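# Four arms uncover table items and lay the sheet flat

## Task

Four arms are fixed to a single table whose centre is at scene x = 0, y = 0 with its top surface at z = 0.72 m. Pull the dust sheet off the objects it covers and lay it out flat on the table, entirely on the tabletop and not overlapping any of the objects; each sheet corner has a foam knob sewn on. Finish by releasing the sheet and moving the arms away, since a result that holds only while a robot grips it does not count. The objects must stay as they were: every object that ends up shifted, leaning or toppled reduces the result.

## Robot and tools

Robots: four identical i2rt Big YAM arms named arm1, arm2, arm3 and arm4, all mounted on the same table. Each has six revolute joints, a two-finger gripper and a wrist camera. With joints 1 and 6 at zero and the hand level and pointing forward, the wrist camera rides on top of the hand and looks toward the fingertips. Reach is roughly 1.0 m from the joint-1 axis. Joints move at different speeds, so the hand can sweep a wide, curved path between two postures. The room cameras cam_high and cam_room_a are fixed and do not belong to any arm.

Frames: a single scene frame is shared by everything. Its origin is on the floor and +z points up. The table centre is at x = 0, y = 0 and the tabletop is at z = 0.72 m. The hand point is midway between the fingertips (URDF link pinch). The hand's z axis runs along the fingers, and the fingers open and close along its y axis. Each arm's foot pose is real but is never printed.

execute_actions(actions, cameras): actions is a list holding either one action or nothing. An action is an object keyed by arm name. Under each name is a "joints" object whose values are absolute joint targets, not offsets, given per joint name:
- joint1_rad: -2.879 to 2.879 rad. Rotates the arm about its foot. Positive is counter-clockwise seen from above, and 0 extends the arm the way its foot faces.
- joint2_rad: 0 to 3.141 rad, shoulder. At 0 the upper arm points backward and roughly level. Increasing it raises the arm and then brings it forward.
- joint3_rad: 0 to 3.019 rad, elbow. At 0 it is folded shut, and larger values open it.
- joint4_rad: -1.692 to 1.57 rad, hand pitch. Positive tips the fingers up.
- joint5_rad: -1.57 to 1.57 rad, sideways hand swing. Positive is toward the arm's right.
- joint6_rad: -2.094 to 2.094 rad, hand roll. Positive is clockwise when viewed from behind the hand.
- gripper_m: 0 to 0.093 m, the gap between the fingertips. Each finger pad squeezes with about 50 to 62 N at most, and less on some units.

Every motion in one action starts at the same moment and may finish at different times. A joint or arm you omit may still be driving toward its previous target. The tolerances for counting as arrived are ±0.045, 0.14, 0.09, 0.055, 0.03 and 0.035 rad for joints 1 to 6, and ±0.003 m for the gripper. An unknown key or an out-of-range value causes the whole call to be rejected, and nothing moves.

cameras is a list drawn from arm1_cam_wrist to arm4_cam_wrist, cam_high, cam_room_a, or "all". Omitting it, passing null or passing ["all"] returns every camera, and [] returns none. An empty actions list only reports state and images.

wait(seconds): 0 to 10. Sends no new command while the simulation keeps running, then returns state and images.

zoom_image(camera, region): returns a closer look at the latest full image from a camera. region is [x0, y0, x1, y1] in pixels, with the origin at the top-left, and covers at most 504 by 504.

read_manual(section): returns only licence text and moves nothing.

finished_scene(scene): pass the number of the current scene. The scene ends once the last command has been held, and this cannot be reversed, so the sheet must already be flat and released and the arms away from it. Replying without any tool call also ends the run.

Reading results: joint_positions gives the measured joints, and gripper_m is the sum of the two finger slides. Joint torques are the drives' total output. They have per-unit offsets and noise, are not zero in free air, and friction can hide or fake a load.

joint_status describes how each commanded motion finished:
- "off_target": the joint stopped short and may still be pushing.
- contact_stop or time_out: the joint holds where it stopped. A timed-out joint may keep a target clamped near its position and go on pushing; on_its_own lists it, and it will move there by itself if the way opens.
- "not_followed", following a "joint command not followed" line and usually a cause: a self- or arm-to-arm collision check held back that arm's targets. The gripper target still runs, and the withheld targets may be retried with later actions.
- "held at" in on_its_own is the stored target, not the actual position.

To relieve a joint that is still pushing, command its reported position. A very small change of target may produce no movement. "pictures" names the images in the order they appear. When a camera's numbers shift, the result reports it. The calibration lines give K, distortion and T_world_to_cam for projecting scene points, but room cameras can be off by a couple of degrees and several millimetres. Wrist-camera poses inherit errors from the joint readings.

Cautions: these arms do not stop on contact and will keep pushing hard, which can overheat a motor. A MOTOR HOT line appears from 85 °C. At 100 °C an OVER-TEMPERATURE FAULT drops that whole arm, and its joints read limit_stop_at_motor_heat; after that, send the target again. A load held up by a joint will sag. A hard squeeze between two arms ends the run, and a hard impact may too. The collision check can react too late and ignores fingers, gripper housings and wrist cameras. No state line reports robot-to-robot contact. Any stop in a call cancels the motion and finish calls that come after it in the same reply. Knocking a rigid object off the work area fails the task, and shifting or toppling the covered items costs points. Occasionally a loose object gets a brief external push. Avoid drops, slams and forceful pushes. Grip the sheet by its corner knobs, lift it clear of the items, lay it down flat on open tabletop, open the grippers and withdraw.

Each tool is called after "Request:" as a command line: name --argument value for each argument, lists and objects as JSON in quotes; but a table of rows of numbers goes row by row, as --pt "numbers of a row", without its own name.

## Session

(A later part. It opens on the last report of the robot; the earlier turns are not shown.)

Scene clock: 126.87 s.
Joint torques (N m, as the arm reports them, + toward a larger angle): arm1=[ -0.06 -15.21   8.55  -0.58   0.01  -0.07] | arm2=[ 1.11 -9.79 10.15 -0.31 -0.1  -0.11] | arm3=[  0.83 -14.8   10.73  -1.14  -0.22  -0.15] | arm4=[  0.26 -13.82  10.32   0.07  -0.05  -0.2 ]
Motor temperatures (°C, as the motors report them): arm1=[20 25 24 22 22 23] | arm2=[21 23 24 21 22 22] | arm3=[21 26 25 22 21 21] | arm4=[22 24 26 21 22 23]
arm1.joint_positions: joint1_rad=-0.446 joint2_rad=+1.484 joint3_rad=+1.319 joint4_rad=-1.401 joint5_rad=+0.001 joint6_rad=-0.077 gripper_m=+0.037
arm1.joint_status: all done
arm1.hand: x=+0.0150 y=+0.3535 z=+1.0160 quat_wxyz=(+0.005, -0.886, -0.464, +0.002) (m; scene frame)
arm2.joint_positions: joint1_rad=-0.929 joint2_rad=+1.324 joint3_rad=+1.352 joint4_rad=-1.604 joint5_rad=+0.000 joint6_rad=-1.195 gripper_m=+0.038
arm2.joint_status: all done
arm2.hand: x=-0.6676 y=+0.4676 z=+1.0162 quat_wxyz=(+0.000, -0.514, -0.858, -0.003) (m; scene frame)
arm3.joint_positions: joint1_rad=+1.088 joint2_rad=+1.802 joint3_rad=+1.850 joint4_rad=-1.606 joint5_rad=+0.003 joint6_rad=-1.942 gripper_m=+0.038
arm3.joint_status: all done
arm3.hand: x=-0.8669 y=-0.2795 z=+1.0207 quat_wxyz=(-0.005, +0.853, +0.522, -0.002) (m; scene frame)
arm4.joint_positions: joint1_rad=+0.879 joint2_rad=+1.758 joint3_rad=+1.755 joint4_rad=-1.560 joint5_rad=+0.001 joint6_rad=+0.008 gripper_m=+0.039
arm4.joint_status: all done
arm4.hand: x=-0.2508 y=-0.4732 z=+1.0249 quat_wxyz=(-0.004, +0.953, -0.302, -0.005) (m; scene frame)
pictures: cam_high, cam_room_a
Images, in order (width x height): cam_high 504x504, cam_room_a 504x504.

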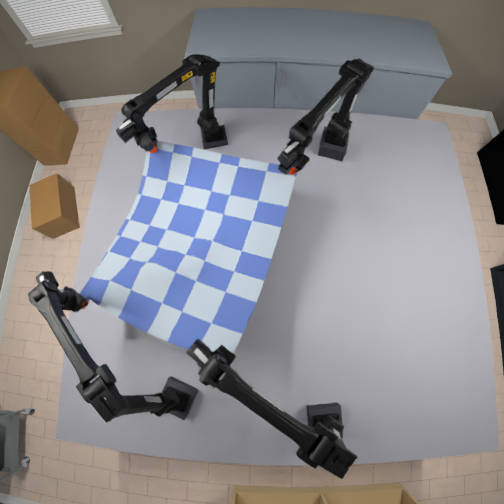

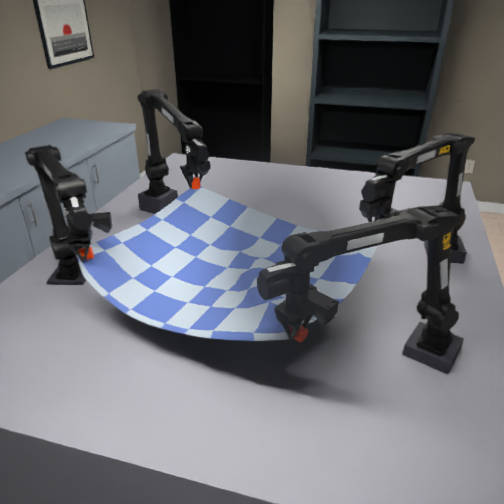

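Request:
execute_actions --actions '[{"arm1":{"joints":{"joint2_rad":1.33,"joint3_rad":1.385,"joint4_rad":-1.388}},"arm2":{"joints":{"joint1_rad":-1.03,"joint2_rad":1.03,"joint3_rad":1.35,"joint4_rad":-1.65}},"arm3":{"joints":{"joint1_rad":1.11,"joint2_rad":1.75,"joint3_rad":1.995,"joint4_rad":-1.565}},"arm4":{"joints":{"joint1_rad":0.85,"joint2_rad":1.612,"joint3_rad":1.775,"joint4_rad":-1.485}}}]'

Scene clock: 148.03 s.
Joint torques (N m, as the arm reports them, + toward a larger angle): arm1=[ -0.06 -11.58  10.6    0.48  -0.09  -0.08] | arm2=[ 0.01 -6.36  8.08  0.13  0.11 -0.09] | arm3=[  1.97 -13.89  11.05   0.99  -0.28  -0.14] | arm4=[  0.28 -12.91   9.53   0.92  -0.04  -0.19]
Motor temperatures (°C, as the motors report them): arm1=[20 25 26 22 22 23] | arm2=[21 23 26 21 22 22] | arm3=[21 26 27 22 21 21] | arm4=[22 24 27 21 22 23]
arm1.joint_positions: joint1_rad=-0.446 joint2_rad=+1.325 joint3_rad=+1.338 joint4_rad=-1.386 joint5_rad=+0.003 joint6_rad=-0.077 gripper_m=+0.037
arm1.joint_status: all done
arm1.hand: x=+0.0206 y=+0.3600 z=+1.0892 quat_wxyz=(-0.032, -0.882, -0.462, +0.090) (m; scene frame)
arm2.joint_positions: joint1_rad=-1.028 joint2_rad=+1.037 joint3_rad=+1.352 joint4_rad=-1.640 joint5_rad=-0.007 joint6_rad=-1.195 gripper_m=+0.038
arm2.joint_status: all done
arm2.hand: x=-0.6473 y=+0.5377 z=+1.1079 quat_wxyz=(+0.023, -0.551, -0.825, +0.120) (m; scene frame)
arm3.joint_positions: joint1_rad=+1.088 joint2_rad=+1.741 joint3_rad=+1.958 joint4_rad=-1.584 joint5_rad=+0.004 joint6_rad=-1.942 gripper_m=+0.038
arm3.joint_status: all done
arm3.hand: x=-0.8775 y=-0.2668 z=+1.0983 quat_wxyz=(-0.099, +0.849, +0.519, -0.019) (m; scene frame)
arm4.joint_positions: joint1_rad=+0.862 joint2_rad=+1.609 joint3_rad=+1.755 joint4_rad=-1.491 joint5_rad=+0.001 joint6_rad=+0.008 gripper_m=+0.039
arm4.joint_status: all done
arm4.hand: x=-0.2405 y=-0.4695 z=+1.1043 quat_wxyz=(-0.037, +0.945, -0.308, -0.109) (m; scene frame)
pictures: arm1_cam_wrist, arm2_cam_wrist, arm3_cam_wrist, arm4_cam_wrist, cam_high, cam_room_a
camera_calibration (this result's frames):
arm1_cam_wrist: T_world_to_cam=[[-0.820004, 0.571886, 0.0232273, -0.213499], [0.523049, 0.732266, 0.436126, -0.744841], [0.232406, 0.369774, -0.899586, 0.966078], [0, 0, 0, 1]] pos_world=[-0.0100034, 0.310288, 1.19887]
arm2_cam_wrist: T_world_to_cam=[[-0.912107, -0.346096, 0.219722, -0.64797], [-0.203402, 0.847407, 0.490438, -1.12755], [-0.355932, 0.402641, -0.843322, 0.609139], [0, 0, 0, 1]] pos_world=[-0.603551, 0.485968, 1.20907]
arm3_cam_wrist: T_world_to_cam=[[-0.876191, 0.448353, 0.176828, -0.845405], [0.450183, 0.63032, 0.632481, -0.12883], [0.172117, 0.633779, -0.754122, 1.26939], [0, 0, 0, 1]] pos_world=[-0.901223, -0.344268, 1.18825]
arm4_cam_wrist: T_world_to_cam=[[0.581392, 0.813472, -0.0157274, 0.533949], [0.753465, -0.531009, 0.387711, -0.492297], [0.30704, -0.237262, -0.921647, 1.10706], [0, 0, 0, 1]] pos_world=[-0.279418, -0.433103, 1.21959]
Images, in order (width x height): arm1_cam_wrist 504x504, arm2_cam_wrist 504x504, arm3_cam_wrist 504x504, arm4_cam_wrist 504x504, cam_high 504x504, cam_room_a 504x504.

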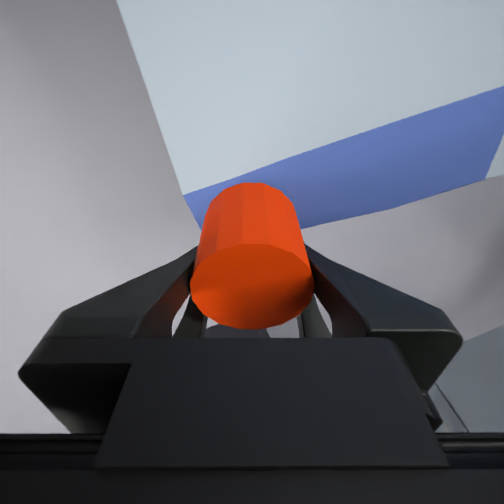

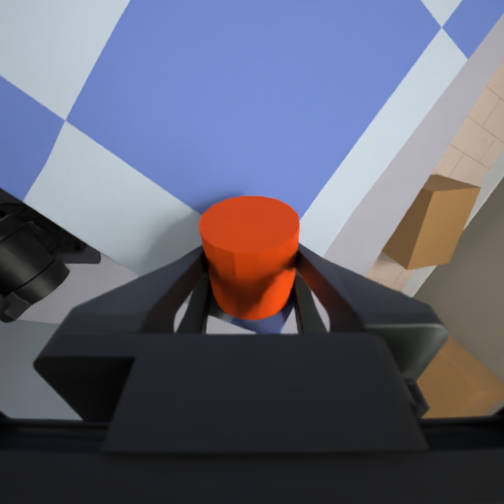

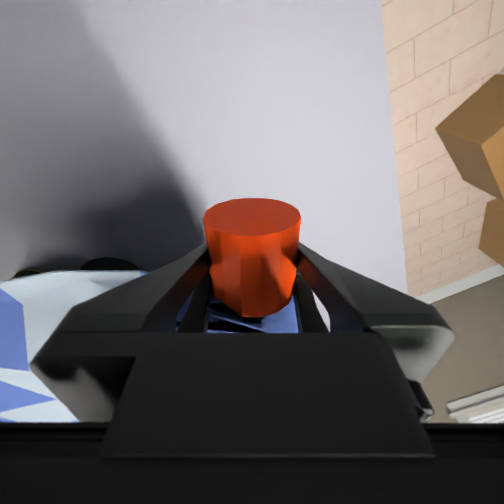

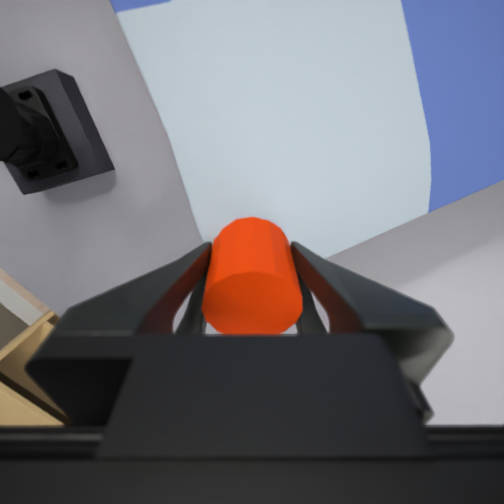

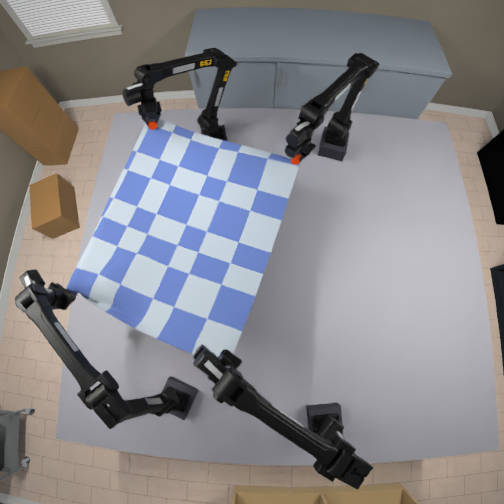

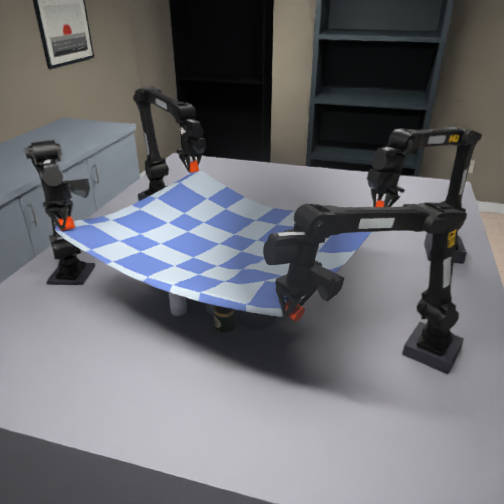

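Request:
execute_actions --actions '[{"arm1":{"joints":{"joint1_rad":-0.215,"joint2_rad":1.035,"joint3_rad":1.12,"joint4_rad":-1.27,"joint6_rad":0.07}},"arm2":{"joints":{"joint1_rad":-0.688,"joint2_rad":0.837,"joint3_rad":1.21,"joint4_rad":-1.56,"joint6_rad":-1.03}},"arm3":{"joints":{"joint1_rad":0.927,"joint2_rad":1.265,"joint3_rad":1.42,"joint4_rad":-1.34,"joint6_rad":-2.08}},"arm4":{"joints":{"joint1_rad":0.59,"joint2_rad":1.155,"joint3_rad":1.29,"joint4_rad":-1.32,"joint6_rad":-0.36}}}]' --cameras '["cam_room_a"]'

Request:
execute_actions --actions '[{"arm1":{"joints":{"joint1_rad":0.095,"joint2_rad":0.917,"joint3_rad":1.05,"joint4_rad":-1.32,"joint6_rad":0.31}},"arm2":{"joints":{"joint1_rad":-0.273,"joint2_rad":0.862,"joint3_rad":1.225,"joint4_rad":-1.55,"joint6_rad":-0.68}},"arm3":{"joints":{"joint1_rad":0.575,"joint2_rad":0.985,"joint3_rad":1.215,"joint4_rad":-1.42}},"arm4":{"joints":{"joint1_rad":0.158,"joint2_rad":0.94,"joint3_rad":1.147,"joint4_rad":-1.4,"joint6_rad":-0.87}}}]' --cameras '["cam_high","cam_room_a"]'

Scene clock: 171.73 s.
Joint torques (N m, as the arm reports them, + toward a larger angle): arm1=[ 0.15 -6.84  7.39  1.33 -0.11 -0.02] | arm2=[ 0.81 -2.78  7.74  0.63  0.13  0.2 ] | arm3=[ 1.02 -7.61  9.54  1.42 -0.47 -0.27] | arm4=[ 1.97 -7.17  8.25  1.23 -0.03 -0.21]
Motor temperatures (°C, as the motors report them): arm1=[20 24 28 22 22 23] | arm2=[21 23 26 21 22 22] | arm3=[21 26 28 22 21 21] | arm4=[22 23 27 21 22 23]
arm1.joint_positions: joint1_rad=-0.214 joint2_rad=+1.031 joint3_rad=+1.131 joint4_rad=-1.278 joint5_rad=+0.004 joint6_rad=+0.062 gripper_m=+0.037
arm1.joint_status: all done
arm1.hand: x=+0.1323 y=+0.3661 z=+1.1123 quat_wxyz=(-0.102, -0.847, -0.496, +0.162) (m; scene frame)
arm2.joint_positions: joint1_rad=-0.693 joint2_rad=+0.841 joint3_rad=+1.218 joint4_rad=-1.559 joint5_rad=-0.007 joint6_rad=-1.042 gripper_m=+0.038
arm2.joint_status: all done
arm2.hand: x=-0.5445 y=+0.5142 z=+1.1079 quat_wxyz=(-0.009, -0.468, -0.862, +0.193) (m; scene frame)
arm3.joint_positions: joint1_rad=+0.900 joint2_rad=+1.270 joint3_rad=+1.413 joint4_rad=-1.360 joint5_rad=+0.009 joint6_rad=-2.064 gripper_m=+0.038
arm3.joint_status: all done
arm3.hand: x=-0.7186 y=-0.3207 z=+1.1006 quat_wxyz=(-0.174, +0.857, +0.485, -0.002) (m; scene frame)
arm4.joint_positions: joint1_rad=+0.578 joint2_rad=+1.155 joint3_rad=+1.289 joint4_rad=-1.326 joint5_rad=-0.001 joint6_rad=-0.352 gripper_m=+0.039
arm4.joint_status: all done
arm4.hand: x=-0.0512 y=-0.4677 z=+1.1092 quat_wxyz=(-0.113, +0.944, -0.268, -0.154) (m; scene frame)
pictures: cam_room_a
Images, in order (width x height): cam_room_a 504x504.

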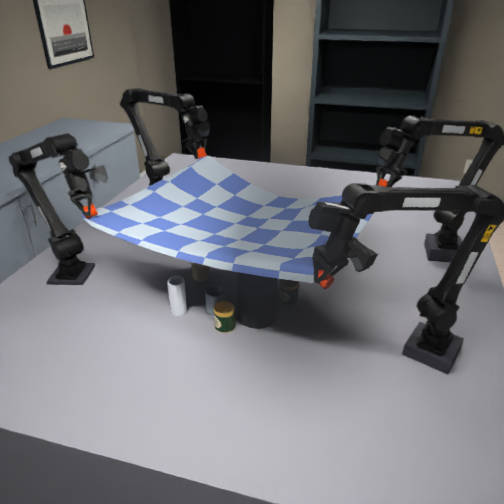

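Scene clock: 173.27 s.
Joint torques (N m, as the arm reports them, + toward a larger angle): arm1=[ 0.03 -4.86  7.69  0.45 -0.12 -0.01] | arm2=[ 0.85 -3.84  8.81  0.45  0.09  0.16] | arm3=[-0.54 -3.17  8.53 -0.42 -0.48 -0.15] | arm4=[ 0.13 -3.42  8.56  0.63  0.01 -0.18]
Motor temperatures (°C, as the motors report them): arm1=[20 24 28 22 22 23] | arm2=[21 23 26 21 22 22] | arm3=[21 26 27 22 21 21] | arm4=[22 23 27 21 22 23]
arm1.joint_positions: joint1_rad=+0.092 joint2_rad=+0.913 joint3_rad=+1.054 joint4_rad=-1.310 joint5_rad=+0.004 joint6_rad=+0.302 gripper_m=+0.037
arm1.joint_status: all done
arm1.hand: x=+0.2428 y=+0.3749 z=+1.1096 quat_wxyz=(-0.145, -0.830, -0.523, +0.130) (m; scene frame)
arm2.joint_positions: joint1_rad=-0.278 joint2_rad=+0.866 joint3_rad=+1.218 joint4_rad=-1.547 joint5_rad=-0.005 joint6_rad=-0.692 gripper_m=+0.038
arm2.joint_status: all done
arm2.hand: x=-0.4384 y=+0.4774 z=+1.1028 quat_wxyz=(-0.077, -0.441, -0.878, +0.170) (m; scene frame)
arm3.joint_positions: joint1_rad=+0.578 joint2_rad=+0.986 joint3_rad=+1.213 joint4_rad=-1.402 joint5_rad=+0.008 joint6_rad=-2.069 gripper_m=+0.038
arm3.joint_status: all done
arm3.hand: x=-0.5661 y=-0.3686 z=+1.1073 quat_wxyz=(-0.192, +0.919, +0.343, +0.029) (m; scene frame)
arm4.joint_positions: joint1_rad=+0.173 joint2_rad=+0.935 joint3_rad=+1.142 joint4_rad=-1.387 joint5_rad=-0.002 joint6_rad=-0.861 gripper_m=+0.039
arm4.joint_status: all done
arm4.hand: x=+0.1138 y=-0.4746 z=+1.1082 quat_wxyz=(-0.174, +0.956, -0.219, -0.093) (m; scene frame)
pictures: cam_high, cam_room_a
Images, in order (width x height): cam_high 504x504, cam_room_a 504x504.

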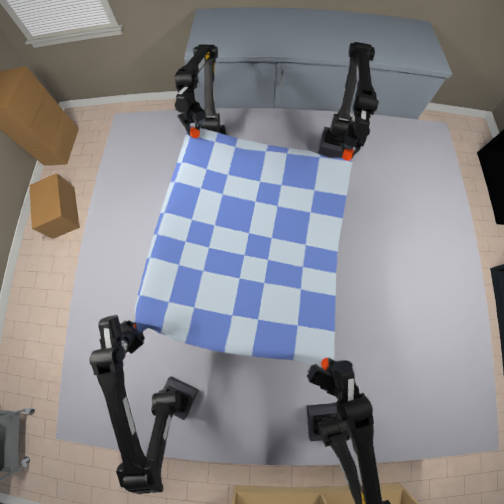

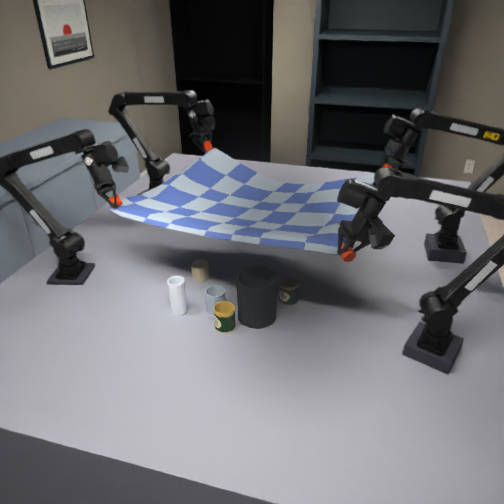

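Request:
execute_actions --actions '[{"arm1":{"joints":{"joint1_rad":0.461,"joint2_rad":0.884,"joint3_rad":1.025,"joint4_rad":-1.33,"joint6_rad":0.6}},"arm2":{"joints":{"joint1_rad":0.066,"joint2_rad":0.995,"joint3_rad":1.295,"joint4_rad":-1.49,"joint6_rad":-0.41}},"arm3":{"joints":{"joint1_rad":-0.005,"joint2_rad":0.885,"joint3_rad":1.155,"joint4_rad":-1.46}},"arm4":{"joints":{"joint1_rad":-0.41,"joint2_rad":0.976,"joint3_rad":1.17,"joint4_rad":-1.38,"joint6_rad":-1.51}}}]' --cameras '[]'

Request:
execute_actions --actions '[{"arm1":{"joints":{"joint1_rad":0.807,"joint2_rad":0.984,"joint3_rad":1.09,"joint4_rad":-1.29,"joint6_rad":0.88}},"arm2":{"joints":{"joint1_rad":0.308,"joint2_rad":1.2,"joint3_rad":1.445,"joint4_rad":-1.43,"joint6_rad":-0.24}},"arm3":{"joints":{"joint1_rad":-0.51,"joint2_rad":1.068,"joint3_rad":1.275,"joint4_rad":-1.39}},"arm4":{"joints":{"joint1_rad":-0.805,"joint2_rad":1.225,"joint3_rad":1.355,"joint4_rad":-1.31,"joint6_rad":-1.98}}}]'

Scene clock: 190.40 s.
Joint torques (N m, as the arm reports them, + toward a larger angle): arm1=[-0.16 -5.89  7.26  0.58 -0.11  0.01] | arm2=[ 0.83 -6.89 12.11  0.2  -0.05  0.17] | arm3=[-0.91 -2.04  9.03 -0.29 -0.19 -0.18] | arm4=[-0.27 -4.4  10.14  1.18  0.13 -0.15]
Motor temperatures (°C, as the motors report them): arm1=[20 24 27 22 22 23] | arm2=[21 23 26 21 22 22] | arm3=[21 25 27 22 21 21] | arm4=[22 23 27 21 22 23]
arm1.joint_positions: joint1_rad=+0.456 joint2_rad=+0.895 joint3_rad=+1.035 joint4_rad=-1.321 joint5_rad=+0.005 joint6_rad=+0.592 gripper_m=+0.037
arm1.joint_status: all done
arm1.hand: x=+0.3559 y=+0.3872 z=+1.1048 quat_wxyz=(-0.174, -0.811, -0.554, +0.073) (m; scene frame)
arm2.joint_positions: joint1_rad=+0.061 joint2_rad=+1.009 joint3_rad=+1.244 joint4_rad=-1.479 joint5_rad=-0.001 joint6_rad=-0.422 gripper_m=+0.038
arm2.joint_status: all done
arm2.hand: x=-0.3318 y=+0.4393 z=+1.0803 quat_wxyz=(-0.107, -0.412, -0.896, +0.123) (m; scene frame)
arm3.joint_positions: joint1_rad=+0.006 joint2_rad=+0.888 joint3_rad=+1.145 joint4_rad=-1.441 joint5_rad=+0.003 joint6_rad=-2.075 gripper_m=+0.038
arm3.joint_status: all done
arm3.hand: x=-0.3909 y=-0.4181 z=+1.1008 quat_wxyz=(-0.172, +0.979, +0.073, +0.080) (m; scene frame)
arm4.joint_positions: joint1_rad=-0.393 joint2_rad=+0.976 joint3_rad=+1.142 joint4_rad=-1.387 joint5_rad=-0.005 joint6_rad=-1.501 gripper_m=+0.039
arm4.joint_status: all done
arm4.hand: x=+0.2936 y=-0.4712 z=+1.0958 quat_wxyz=(-0.176, +0.967, -0.184, +0.017) (m; scene frame)
pictures: none
No camera images: the call's "cameras" was empty. Leave "cameras" out to get every camera's image.

Scene clock: 191.87 s.
Joint torques (N m, as the arm reports them, + toward a larger angle): arm1=[ 0.02 -7.78 11.22  1.07 -0.02 -0.01] | arm2=[  0.47 -11.26  11.76   0.24  -0.17   0.15] | arm3=[-0.35 -6.83 11.38  0.53  0.08 -0.01] | arm4=[ 0.02 -8.93 12.16  1.11  0.27 -0.18]
Motor temperatures (°C, as the motors report them): arm1=[20 24 27 22 22 23] | arm2=[21 23 27 21 22 22] | arm3=[21 25 27 22 21 21] | arm4=[22 23 27 21 22 23]
arm1.joint_positions: joint1_rad=+0.805 joint2_rad=+0.994 joint3_rad=+1.035 joint4_rad=-1.300 joint5_rad=+0.003 joint6_rad=+0.872 gripper_m=+0.037
arm1.joint_status: all done
arm1.hand: x=+0.4661 y=+0.4118 z=+1.0768 quat_wxyz=(-0.150, -0.797, -0.585, +0.010) (m; scene frame)
arm2.joint_positions: joint1_rad=+0.308 joint2_rad=+1.218 joint3_rad=+1.400 joint4_rad=-1.419 joint5_rad=+0.004 joint6_rad=-0.251 gripper_m=+0.038
arm2.joint_status: all done
arm2.hand: x=-0.2160 y=+0.3996 z=+1.0830 quat_wxyz=(-0.132, -0.378, -0.911, +0.101) (m; scene frame)
arm3.joint_positions: joint1_rad=-0.493 joint2_rad=+1.085 joint3_rad=+1.238 joint4_rad=-1.389 joint5_rad=-0.004 joint6_rad=-2.085 gripper_m=+0.038
arm3.joint_status: all done
arm3.hand: x=-0.2216 y=-0.4581 z=+1.0868 quat_wxyz=(-0.127, +0.973, -0.166, +0.103) (m; scene frame)
arm4.joint_positions: joint1_rad=-0.792 joint2_rad=+1.239 joint3_rad=+1.299 joint4_rad=-1.321 joint5_rad=-0.008 joint6_rad=-1.972 gripper_m=+0.039
arm4.joint_status: all done
arm4.hand: x=+0.4665 y=-0.4633 z=+1.0809 quat_wxyz=(-0.136, +0.976, -0.149, +0.077) (m; scene frame)
pictures: arm1_cam_wrist, arm2_cam_wrist, arm3_cam_wrist, arm4_cam_wrist, cam_high, cam_room_a
camera_calibration (this result's frames):
arm1_cam_wrist: T_world_to_cam=[[-0.934458, 0.271672, -0.23018, 0.572325], [0.157284, 0.894882, 0.41767, -0.886967], [0.319453, 0.354091, -0.878959, 0.775908], [0, 0, 0, 1]] pos_world=[0.426453, 0.363504, 1.18419]
arm2_cam_wrist: T_world_to_cam=[[-0.727433, -0.681884, 0.0766519, 0.0320788], [-0.635914, 0.711894, 0.298028, -0.741545], [-0.257788, 0.168051, -0.951475, 1.02926], [0, 0, 0, 1]] pos_world=[-0.182892, 0.376807, 1.19786]
arm3_cam_wrist: T_world_to_cam=[[0.304619, 0.912816, 0.271982, 0.18808], [0.606639, -0.40608, 0.683439, -0.791725], [0.7343, -0.0431938, -0.677449, 1.00016], [0, 0, 0, 1]] pos_world=[-0.311418, -0.449985, 1.1675]
arm4_cam_wrist: T_world_to_cam=[[0.26973, 0.92469, 0.268691, 0.00699049], [0.655745, -0.380722, 0.651958, -1.18305], [0.705156, 0.000339906, -0.709052, 0.564426], [0, 0, 0, 1]] pos_world=[0.375885, -0.457069, 1.16963]
Images, in order (width x height): arm1_cam_wrist 504x504, arm2_cam_wrist 504x504, arm3_cam_wrist 504x504, arm4_cam_wrist 504x504, cam_high 504x504, cam_room_a 504x504.

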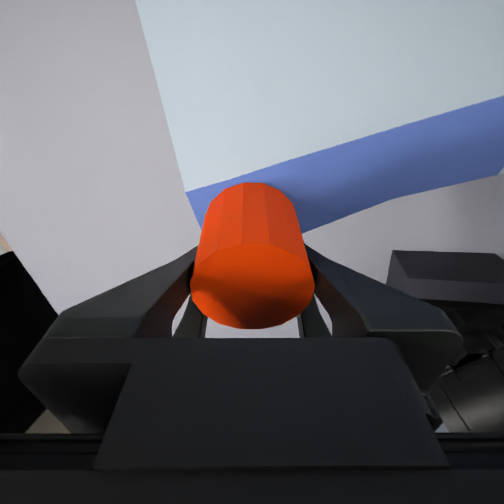

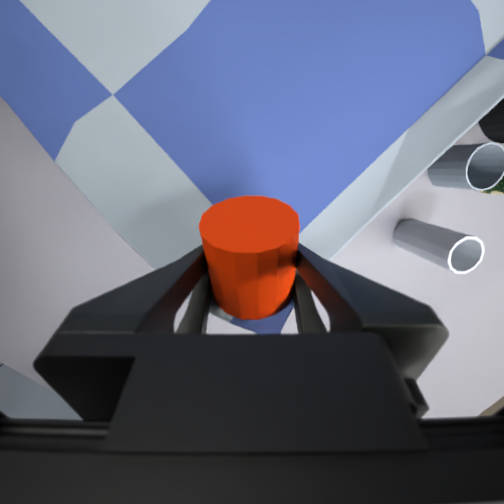

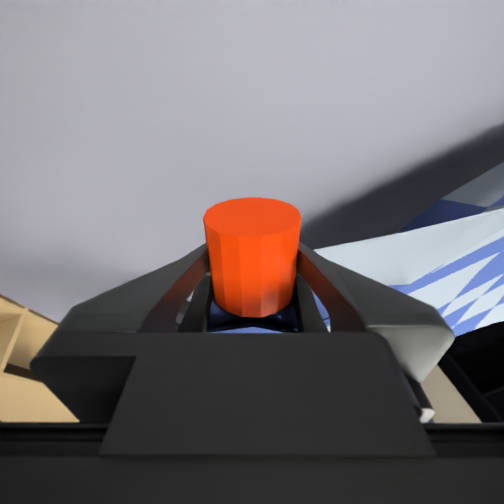

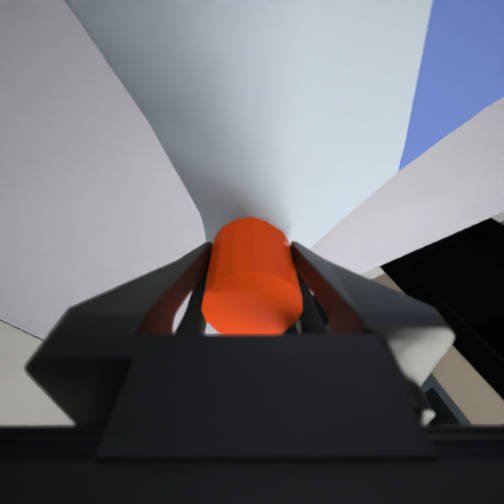

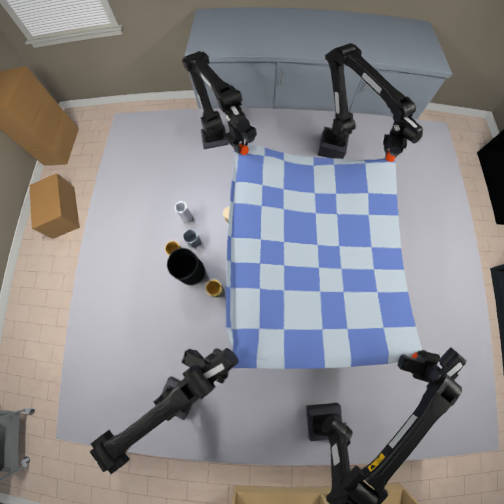

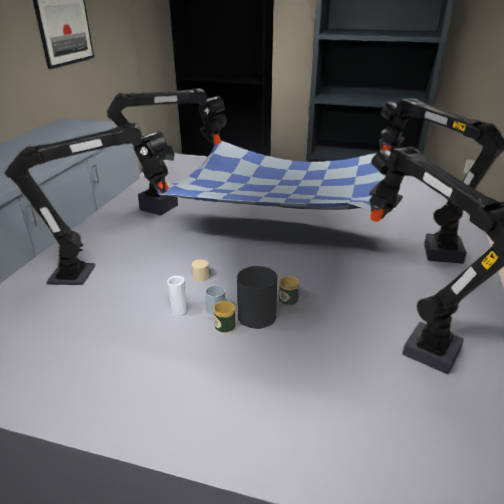

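Request:
execute_actions --actions '[{"arm1":{"joints":{"joint1_rad":0.98,"joint2_rad":1.33,"joint3_rad":1.1,"joint4_rad":-1.15,"joint6_rad":1.05}},"arm2":{"joints":{"joint1_rad":0.44,"joint2_rad":1.44,"joint3_rad":1.4,"joint4_rad":-1.33,"joint6_rad":-0.1}},"arm3":{"joints":{"joint1_rad":-0.61,"joint2_rad":1.37,"joint3_rad":1.27,"joint4_rad":-1.27}},"arm4":{"joints":{"joint1_rad":-0.93,"joint2_rad":1.54,"joint3_rad":1.43,"joint4_rad":-1.25,"joint6_rad":-2.08}}}]' --cameras '[]'

Request:
execute_actions --actions '[{"arm1":{"joints":{"joint1_rad":1.119,"joint2_rad":1.665,"joint3_rad":1.13,"joint4_rad":-1.0,"joint6_rad":1.19}},"arm2":{"joints":{"joint1_rad":0.545,"joint2_rad":1.68,"joint3_rad":1.355,"joint4_rad":-1.225,"joint6_rad":0}},"arm3":{"joints":{"joint1_rad":-0.7,"joint2_rad":1.665,"joint3_rad":1.27,"joint4_rad":-1.14}},"arm4":{"joints":{"joint1_rad":-1.035,"joint2_rad":1.855,"joint3_rad":1.5,"joint4_rad":-1.175}}}]' --cameras '["cam_high","cam_room_a"]'

Scene clock: 210.30 s.
Joint torques (N m, as the arm reports them, + toward a larger angle): arm1=[ -0.13 -12.54  10.3    0.76   0.01  -0.02] | arm2=[  0.33 -13.99   8.5    0.24  -0.18   0.15] | arm3=[-1.16 -9.59  9.88  0.03  0.09  0.03] | arm4=[  0.42 -13.56  10.4    1.12   0.29  -0.13]
Motor temperatures (°C, as the motors report them): arm1=[20 24 29 22 22 23] | arm2=[21 23 28 21 22 22] | arm3=[21 25 28 22 21 21] | arm4=[22 23 29 21 22 23]
arm1.joint_positions: joint1_rad=+0.981 joint2_rad=+1.339 joint3_rad=+1.050 joint4_rad=-1.160 joint5_rad=+0.003 joint6_rad=+1.041 gripper_m=+0.037
arm1.joint_status: all done
arm1.hand: x=+0.5577 y=+0.3985 z=+0.9712 quat_wxyz=(-0.055, -0.803, -0.594, -0.007) (m; scene frame)
arm2.joint_positions: joint1_rad=+0.440 joint2_rad=+1.445 joint3_rad=+1.400 joint4_rad=-1.326 joint5_rad=+0.004 joint6_rad=-0.111 gripper_m=+0.038
arm2.joint_status: all done
arm2.hand: x=-0.1335 y=+0.3821 z=+0.9935 quat_wxyz=(-0.086, -0.385, -0.918, +0.050) (m; scene frame)
arm3.joint_positions: joint1_rad=-0.600 joint2_rad=+1.380 joint3_rad=+1.248 joint4_rad=-1.270 joint5_rad=-0.004 joint6_rad=-2.085 gripper_m=+0.038
arm3.joint_status: all done
arm3.hand: x=-0.1380 y=-0.4474 z=+0.9861 quat_wxyz=(-0.060, +0.972, -0.220, +0.055) (m; scene frame)
arm4.joint_positions: joint1_rad=-0.919 joint2_rad=+1.566 joint3_rad=+1.394 joint4_rad=-1.270 joint5_rad=-0.008 joint6_rad=-2.074 gripper_m=+0.039
arm4.joint_status: all done
arm4.hand: x=+0.5614 y=-0.4474 z=+0.9817 quat_wxyz=(-0.056, +0.984, -0.163, +0.036) (m; scene frame)
pictures: none
No camera images: the call's "cameras" was empty. Leave "cameras" out to get every camera's image.

Scene clock: 211.57 s.
Joint torques (N m, as the arm reports them, + toward a larger angle): arm1=[  0.14 -16.84   8.43   0.5   -0.08   0.03] | arm2=[  0.36 -18.25   7.11  -0.35  -0.22   0.16] | arm3=[ -0.51 -13.08   8.16  -0.39   0.16   0.  ] | arm4=[ -0.19 -17.8    9.62   0.87   0.48  -0.1 ]
Motor temperatures (°C, as the motors report them): arm1=[20 24 29 22 22 23] | arm2=[21 23 28 21 22 22] | arm3=[21 25 28 22 21 21] | arm4=[22 23 29 21 22 23]
arm1.joint_positions: joint1_rad=+1.116 joint2_rad=+1.675 joint3_rad=+1.091 joint4_rad=-1.010 joint5_rad=+0.005 joint6_rad=+1.181 gripper_m=+0.037
arm1.joint_status: all done
arm1.hand: x=+0.6286 y=+0.4094 z=+0.8531 quat_wxyz=(+0.016, -0.805, -0.593, +0.004) (m; scene frame)
arm2.joint_positions: joint1_rad=+0.545 joint2_rad=+1.684 joint3_rad=+1.365 joint4_rad=-1.208 joint5_rad=+0.005 joint6_rad=-0.012 gripper_m=+0.038
arm2.joint_status: all done
arm2.hand: x=-0.0732 y=+0.3906 z=+0.8701 quat_wxyz=(-0.019, -0.384, -0.923, +0.011) (m; scene frame)
arm3.joint_positions: joint1_rad=-0.691 joint2_rad=+1.672 joint3_rad=+1.258 joint4_rad=-1.134 joint5_rad=-0.005 joint6_rad=-2.094 gripper_m=+0.038
arm3.joint_status: all done
arm3.hand: x=-0.0768 y=-0.4583 z=+0.8646 quat_wxyz=(-0.007, +0.965, -0.261, +0.006) (m; scene frame)
arm4.joint_positions: joint1_rad=-1.020 joint2_rad=+1.889 joint3_rad=+1.462 joint4_rad=-1.198 joint5_rad=-0.013 joint6_rad=-2.079 gripper_m=+0.039
arm4.joint_status: all done
arm4.hand: x=+0.6275 y=-0.4588 z=+0.8466 quat_wxyz=(+0.013, +0.977, -0.211, -0.024) (m; scene frame)
pictures: cam_high, cam_room_a
Images, in order (width x height): cam_high 504x504, cam_room_a 504x504.

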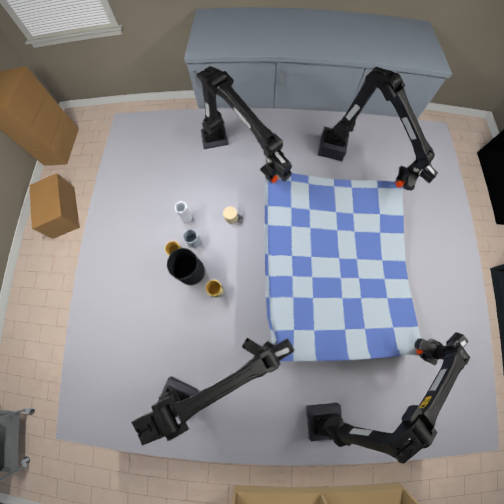

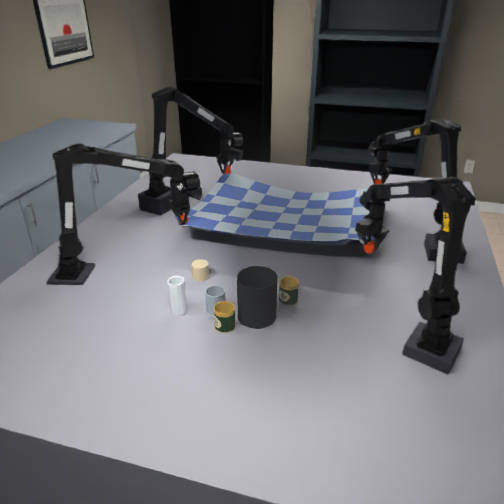

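Request:
execute_actions --actions '[{"arm1":{"joints":{"joint2_rad":1.872,"joint3_rad":1.025,"joint4_rad":-0.71}},"arm2":{"joints":{"joint2_rad":1.835,"joint3_rad":1.22,"joint4_rad":-0.95}},"arm3":{"joints":{"joint1_rad":-0.66,"joint2_rad":1.8,"joint3_rad":1.08,"joint4_rad":-0.84}},"arm4":{"joints":{"joint2_rad":1.985,"joint3_rad":1.355,"joint4_rad":-0.91}}}]' --cameras '[]'

Request:
execute_actions --actions '[{"arm1":{"joints":{"gripper_m":0.085}},"arm2":{"joints":{"gripper_m":0.085}},"arm3":{"joints":{"gripper_m":0.085}},"arm4":{"joints":{"gripper_m":0.085}}}]' --cameras '[]'

Request:
execute_actions --actions '[{"arm1":{"joints":{"joint2_rad":1.3}},"arm2":{"joints":{"joint2_rad":1.3}},"arm3":{"joints":{"joint2_rad":1.25}},"arm4":{"joints":{"joint2_rad":1.45}}}]'

Scene clock: 225.67 s.
Joint torques (N m, as the arm reports them, + toward a larger angle): arm1=[  0.15 -17.4    4.58   0.7   -0.06  -0.03] | arm2=[  0.34 -18.16   5.78  -0.1   -0.31   0.16] | arm3=[  0.22 -13.33   5.    -0.4    0.13   0.04] | arm4=[ -0.12 -17.64   7.93   1.39   0.5   -0.07]
Motor temperatures (°C, as the motors report them): arm1=[20 25 28 22 22 23] | arm2=[21 23 27 21 22 22] | arm3=[21 25 27 22 21 21] | arm4=[22 24 28 21 22 23]
arm1.joint_positions: joint1_rad=+1.116 joint2_rad=+1.875 joint3_rad=+1.025 joint4_rad=-0.723 joint5_rad=+0.005 joint6_rad=+1.183 gripper_m=+0.037
arm1.joint_status: all done
arm1.hand: x=+0.6354 y=+0.4042 z=+0.7479 quat_wxyz=(+0.006, -0.806, -0.592, +0.001) (m; scene frame)
arm2.joint_positions: joint1_rad=+0.544 joint2_rad=+1.832 joint3_rad=+1.234 joint4_rad=-0.943 joint5_rad=+0.008 joint6_rad=-0.011 gripper_m=+0.038
arm2.joint_status: all done
arm2.hand: x=-0.0719 y=+0.3880 z=+0.7547 quat_wxyz=(-0.012, -0.384, -0.923, +0.010) (m; scene frame)
arm3.joint_positions: joint1_rad=-0.665 joint2_rad=+1.801 joint3_rad=+1.089 joint4_rad=-0.837 joint5_rad=-0.005 joint6_rad=-2.094 gripper_m=+0.038
arm3.joint_status: all done
arm3.hand: x=-0.0954 y=-0.4554 z=+0.7521 quat_wxyz=(-0.007, +0.969, -0.248, +0.005) (m; scene frame)
arm4.joint_positions: joint1_rad=-1.020 joint2_rad=+2.010 joint3_rad=+1.329 joint4_rad=-0.947 joint5_rad=-0.013 joint6_rad=-2.083 gripper_m=+0.039
arm4.joint_status: all done
arm4.hand: x=+0.6174 y=-0.4655 z=+0.7394 quat_wxyz=(+0.014, +0.978, -0.209, -0.025) (m; scene frame)
pictures: none
No camera images: the call's "cameras" was empty. Leave "cameras" out to get every camera's image.

Scene clock: 226.30 s.
Joint torques (N m, as the arm reports them, + toward a larger angle): arm1=[  0.6  -17.8    4.6    0.61   0.05  -0.02] | arm2=[  0.64 -18.52   5.92  -0.13  -0.13   0.15] | arm3=[  0.31 -11.99   6.03  -0.19   0.03  -0.01] | arm4=[  0.66 -17.63   8.     0.66  -0.05  -0.05]
Motor temperatures (°C, as the motors report them): arm1=[20 25 28 22 22 23] | arm2=[21 24 27 21 22 22] | arm3=[21 25 27 22 21 21] | arm4=[22 24 28 21 22 23]
arm1.joint_positions: joint1_rad=+1.116 joint2_rad=+1.875 joint3_rad=+1.025 joint4_rad=-0.720 joint5_rad=+0.002 joint6_rad=+1.183 gripper_m=+0.085
arm1.joint_status: all done
arm1.hand: x=+0.6364 y=+0.4041 z=+0.7479 quat_wxyz=(+0.005, -0.806, -0.592, +0.000) (m; scene frame)
arm2.joint_positions: joint1_rad=+0.544 joint2_rad=+1.832 joint3_rad=+1.231 joint4_rad=-0.943 joint5_rad=+0.003 joint6_rad=-0.011 gripper_m=+0.085
arm2.joint_status: all done
arm2.hand: x=-0.0722 y=+0.3897 z=+0.7537 quat_wxyz=(-0.012, -0.384, -0.923, +0.007) (m; scene frame)
arm3.joint_positions: joint1_rad=-0.665 joint2_rad=+1.801 joint3_rad=+1.080 joint4_rad=-0.837 joint5_rad=-0.003 joint6_rad=-2.090 gripper_m=+0.085
arm3.joint_status: all done
arm3.hand: x=-0.0992 y=-0.4582 z=+0.7494 quat_wxyz=(-0.003, +0.968, -0.250, +0.003) (m; scene frame)
arm4.joint_positions: joint1_rad=-1.022 joint2_rad=+2.010 joint3_rad=+1.329 joint4_rad=-0.922 joint5_rad=-0.002 joint6_rad=-2.083 gripper_m=+0.085
arm4.joint_status: all done
arm4.hand: x=+0.6242 y=-0.4644 z=+0.7391 quat_wxyz=(+0.009, +0.978, -0.210, -0.013) (m; scene frame)
pictures: none
No camera images: the call's "cameras" was empty. Leave "cameras" out to get every camera's image.

Scene clock: 227.77 s.
Joint torques (N m, as the arm reports them, + toward a larger angle): arm1=[  0.36 -11.22   7.7    1.52   0.04  -0.05] | arm2=[  0.45 -10.94   9.01   0.65  -0.12   0.16] | arm3=[-0.09 -6.33  9.28  0.69 -0.01  0.04] | arm4=[  0.   -10.33  10.26   1.33  -0.03  -0.04]
Motor temperatures (°C, as the motors report them): arm1=[20 25 28 22 22 23] | arm2=[21 24 27 21 22 22] | arm3=[21 25 27 22 21 21] | arm4=[22 24 28 21 22 23]
arm1.joint_positions: joint1_rad=+1.116 joint2_rad=+1.293 joint3_rad=+1.025 joint4_rad=-0.718 joint5_rad=+0.002 joint6_rad=+1.183 gripper_m=+0.085
arm1.joint_status: all done
arm1.hand: x=+0.6644 y=+0.3791 z=+1.0162 quat_wxyz=(-0.275, -0.773, -0.567, -0.071) (m; scene frame)
arm2.joint_positions: joint1_rad=+0.544 joint2_rad=+1.296 joint3_rad=+1.219 joint4_rad=-0.943 joint5_rad=+0.003 joint6_rad=-0.011 gripper_m=+0.085
arm2.joint_status: all done
arm2.hand: x=-0.0811 y=+0.3989 z=+1.0108 quat_wxyz=(-0.249, -0.370, -0.888, +0.108) (m; scene frame)
arm3.joint_positions: joint1_rad=-0.665 joint2_rad=+1.242 joint3_rad=+1.071 joint4_rad=-0.837 joint5_rad=-0.002 joint6_rad=-2.089 gripper_m=+0.085
arm3.joint_status: all done
arm3.hand: x=-0.0925 y=-0.4532 z=+1.0015 quat_wxyz=(-0.197, +0.931, -0.240, +0.192) (m; scene frame)
arm4.joint_positions: joint1_rad=-1.022 joint2_rad=+1.443 joint3_rad=+1.329 joint4_rad=-0.920 joint5_rad=-0.002 joint6_rad=-2.083 gripper_m=+0.085
arm4.joint_status: all done
arm4.hand: x=+0.6351 y=-0.4585 z=+1.0410 quat_wxyz=(-0.202, +0.942, -0.203, +0.174) (m; scene frame)
pictures: arm1_cam_wrist, arm2_cam_wrist, arm3_cam_wrist, arm4_cam_wrist, cam_high, cam_room_a
camera_calibration (this result's frames):
arm1_cam_wrist: T_world_to_cam=[[-0.835572, 0.207452, -0.508707, 0.994245], [0.0265706, 0.940141, 0.339748, -0.714727], [0.548737, 0.270368, -0.791068, 0.460973], [0, 0, 0, 1]] pos_world=[0.596801, 0.341054, 1.11327]
arm2_cam_wrist: T_world_to_cam=[[-0.722418, -0.691445, -0.00388579, 0.220893], [-0.689542, 0.719989, 0.0784039, -0.419287], [-0.0514143, 0.0593198, -0.996914, 1.10151], [0, 0, 0, 1]] pos_world=[-0.0729055, 0.389277, 1.13184]
arm3_cam_wrist: T_world_to_cam=[[0.382078, 0.806567, 0.451071, -0.0528655], [0.391098, -0.583366, 0.711847, -0.938482], [0.837292, -0.0955684, -0.538338, 0.694233], [0, 0, 0, 1]] pos_world=[-0.194039, -0.438492, 1.06563]
arm4_cam_wrist: T_world_to_cam=[[0.31608, 0.844604, 0.432131, -0.268569], [0.457724, -0.534723, 0.710324, -1.27139], [0.831013, -0.0267223, -0.555611, 0.165147], [0, 0, 0, 1]] pos_world=[0.529596, -0.448596, 1.11091]
Images, in order (width x height): arm1_cam_wrist 504x504, arm2_cam_wrist 504x504, arm3_cam_wrist 504x504, arm4_cam_wrist 504x504, cam_high 504x504, cam_room_a 504x504.

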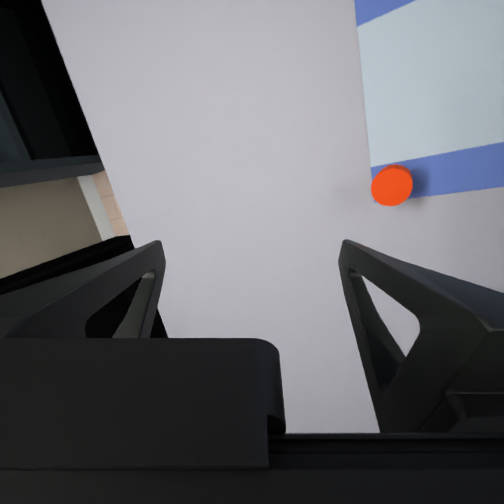

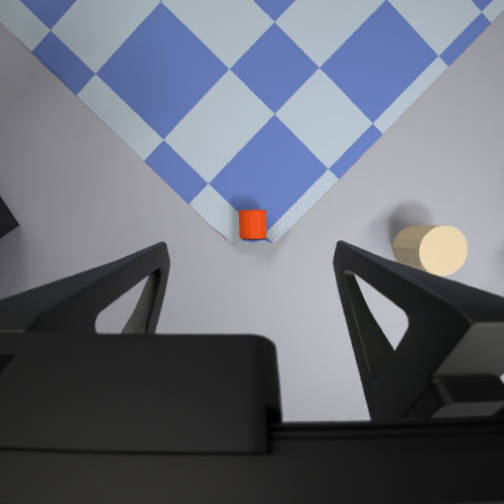

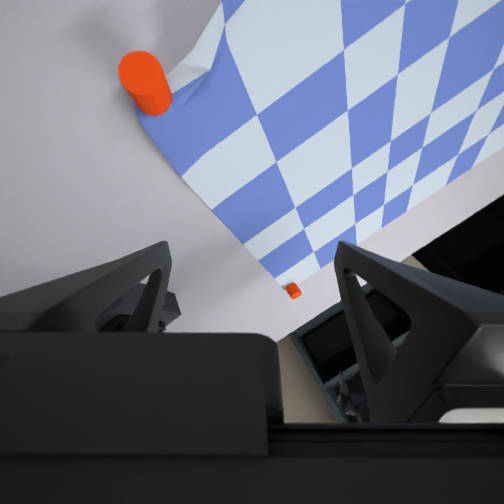

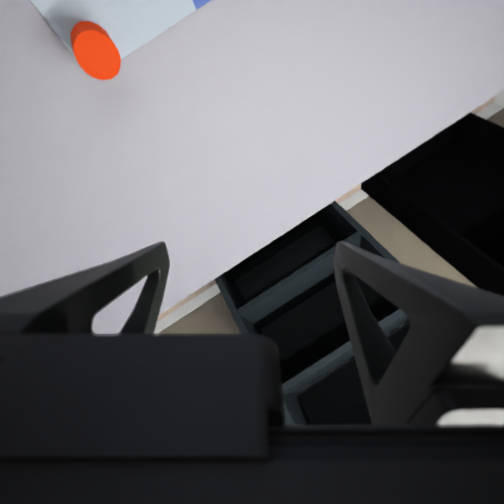

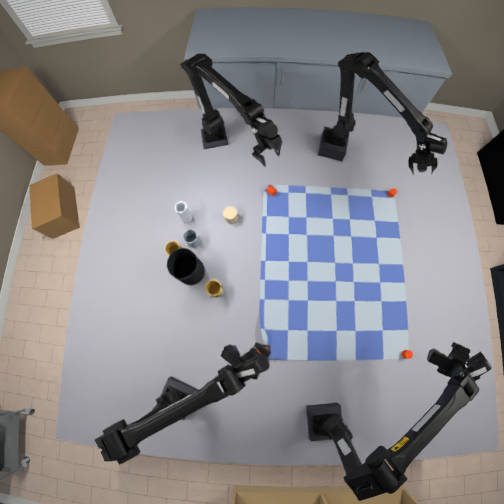

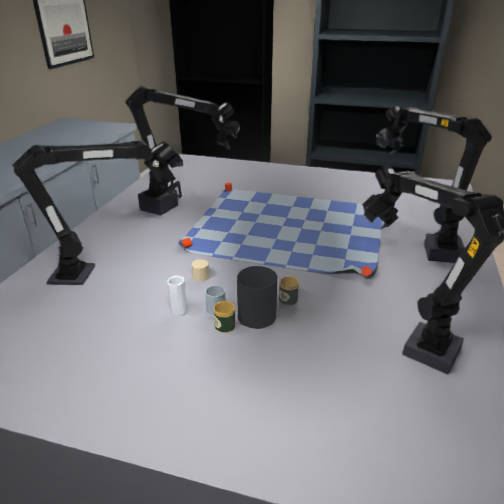

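Request:
execute_actions --actions '[{"arm1":{"joints":{"joint2_rad":0.7}},"arm2":{"joints":{"joint2_rad":0.7}},"arm3":{"joints":{"joint2_rad":0.7}},"arm4":{"joints":{"joint2_rad":0.8}}}]' --cameras '["cam_high","cam_room_a"]'

Request:
zoom_image --camera "cam_room_a" --region '[160, 170, 410, 300]'

Request:
zoom_image --camera "cam_high" --region '[230, 170, 430, 380]'

Scene clock: 234.03 s.
Joint torques (N m, as the arm reports them, + toward a larger angle): arm1=[ 0.59 -2.4   8.44  2.2   0.01 -0.07] | arm2=[ 0.46 -1.31  8.57  1.18 -0.12  0.16] | arm3=[0.38 0.89 9.79 1.17 0.13 0.07] | arm4=[ 0.16 -2.34  9.33  1.87  0.01  0.  ]
Motor temperatures (°C, as the motors report them): arm1=[20 25 28 22 22 23] | arm2=[21 23 27 21 22 22] | arm3=[21 25 27 22 21 21] | arm4=[22 24 29 21 22 23]
arm1.joint_positions: joint1_rad=+1.116 joint2_rad=+0.699 joint3_rad=+1.025 joint4_rad=-0.718 joint5_rad=+0.002 joint6_rad=+1.183 gripper_m=+0.085
arm1.joint_status: all done
arm1.hand: x=+0.5709 y=+0.4548 z=+1.2647 quat_wxyz=(-0.535, -0.673, -0.492, -0.136) (m; scene frame)
arm2.joint_positions: joint1_rad=+0.544 joint2_rad=+0.704 joint3_rad=+1.219 joint4_rad=-0.943 joint5_rad=+0.003 joint6_rad=-0.011 gripper_m=+0.085
arm2.joint_status: all done
arm2.hand: x=-0.1927 y=+0.5140 z=+1.2499 quat_wxyz=(-0.496, -0.324, -0.777, +0.214) (m; scene frame)
arm3.joint_positions: joint1_rad=-0.665 joint2_rad=+0.698 joint3_rad=+1.071 joint4_rad=-0.837 joint5_rad=-0.002 joint6_rad=-2.089 gripper_m=+0.085
arm3.joint_status: all done
arm3.hand: x=-0.1946 y=-0.5144 z=+1.2190 quat_wxyz=(-0.375, +0.825, -0.212, +0.365) (m; scene frame)
arm4.joint_positions: joint1_rad=-1.022 joint2_rad=+0.801 joint3_rad=+1.334 joint4_rad=-0.920 joint5_rad=-0.002 joint6_rad=-2.083 gripper_m=+0.085
arm4.joint_status: all done
arm4.hand: x=+0.4886 y=-0.5686 z=+1.3318 quat_wxyz=(-0.421, +0.810, -0.175, +0.368) (m; scene frame)
pictures: cam_high, cam_room_a
Images, in order (width x height): cam_high 504x504, cam_room_a 504x504.

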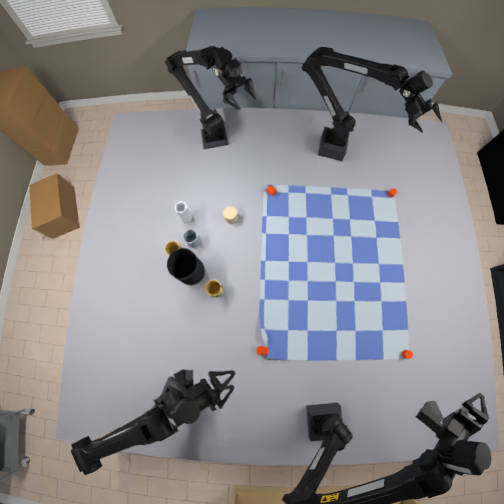

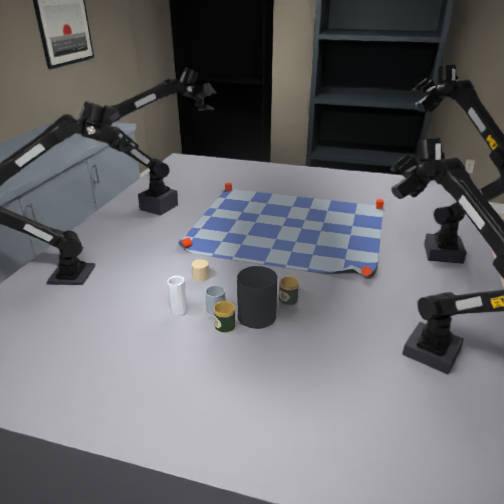

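Region (160, 170, 410, 300) of cam_room_a's 504x504 image, scaled by 2.016, with more detail than that image has; it fills the top 262 rows of this view, and the rest is white.

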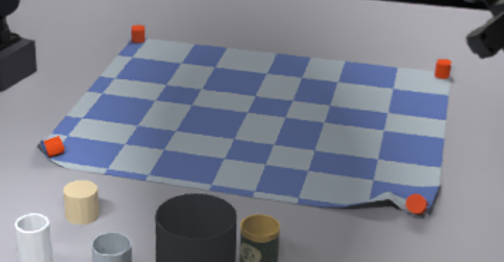

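Region (230, 170, 430, 380) of cam_high's 504x504 image, scaled by 2.400, with more detail than that image has; it fills the left 480 columns of this view, and the rest is white.

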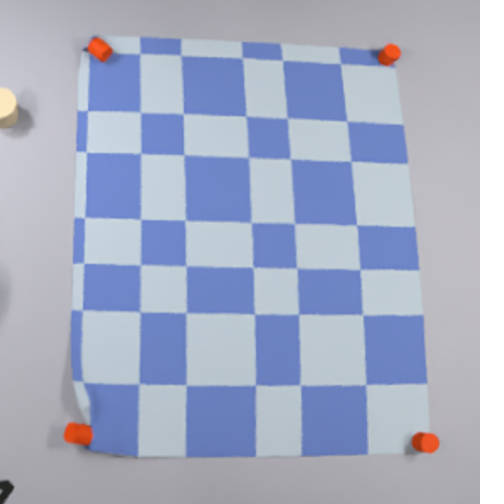

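Request:
execute_actions --actions '[{"arm3":{"joints":{"joint1_rad":-0.68,"joint2_rad":1.7,"joint3_rad":1.14,"joint4_rad":-0.99,"joint6_rad":0.67}}}]' --cameras '["arm3_cam_wrist"]'

Scene clock: 244.23 s.
Joint torques (N m, as the arm reports them, + toward a larger angle): arm1=[ 0.01 -2.67  8.27  2.15  0.01 -0.07] | arm2=[ 0.39 -1.17  8.58  1.18 -0.13  0.16] | arm3=[ -0.87 -11.55   8.94  -0.65   0.12  -0.01] | arm4=[ 0.13 -2.23  9.31  1.97  0.01  0.01]
Motor temperatures (°C, as the motors report them): arm1=[20 24 28 22 22 23] | arm2=[21 23 27 21 22 22] | arm3=[21 25 27 22 21 21] | arm4=[22 23 28 21 22 23]
arm1.joint_positions: joint1_rad=+1.116 joint2_rad=+0.699 joint3_rad=+1.025 joint4_rad=-0.718 joint5_rad=+0.002 joint6_rad=+1.183 gripper_m=+0.085
arm1.joint_status: not commanded
arm1.hand: x=+0.5709 y=+0.4548 z=+1.2647 quat_wxyz=(-0.535, -0.673, -0.492, -0.136) (m; scene frame)
arm2.joint_positions: joint1_rad=+0.544 joint2_rad=+0.704 joint3_rad=+1.219 joint4_rad=-0.943 joint5_rad=+0.003 joint6_rad=-0.011 gripper_m=+0.085
arm2.joint_status: not commanded
arm2.hand: x=-0.1927 y=+0.5140 z=+1.2499 quat_wxyz=(-0.496, -0.324, -0.777, +0.214) (m; scene frame)
arm3.joint_positions: joint1_rad=-0.665 joint2_rad=+1.700 joint3_rad=+1.113 joint4_rad=-0.974 joint5_rad=-0.002 joint6_rad=+0.661 gripper_m=+0.085
arm3.joint_status: all done
arm3.hand: x=-0.1044 y=-0.4612 z=+0.8034 quat_wxyz=(-0.002, -0.057, -0.998, -0.001) (m; scene frame)
arm4.joint_positions: joint1_rad=-1.022 joint2_rad=+0.801 joint3_rad=+1.334 joint4_rad=-0.920 joint5_rad=-0.002 joint6_rad=-2.083 gripper_m=+0.085
arm4.joint_status: not commanded
arm4.hand: x=+0.4886 y=-0.5686 z=+1.3318 quat_wxyz=(-0.421, +0.810, -0.175, +0.368) (m; scene frame)
pictures: arm3_cam_wrist
camera_calibration (this result's frames):
arm3_cam_wrist: T_world_to_cam=[[-0.120803, -0.992591, -0.0130311, -0.461895], [-0.806599, 0.0904983, 0.58413, -0.509079], [-0.578623, 0.0810755, -0.811556, 0.750006], [0, 0, 0, 1]] pos_world=[-0.0324501, -0.47321, 0.900021]
Images, in order (width x height): arm3_cam_wrist 504x504.

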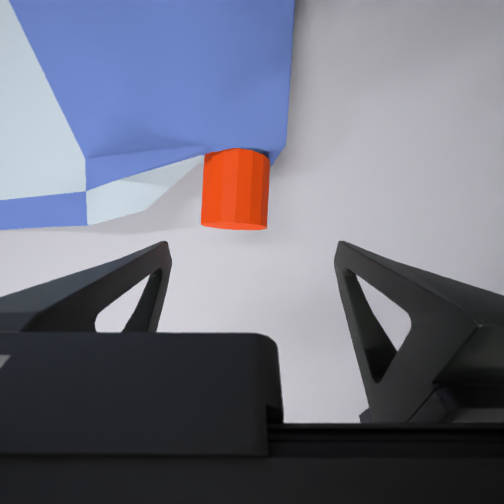

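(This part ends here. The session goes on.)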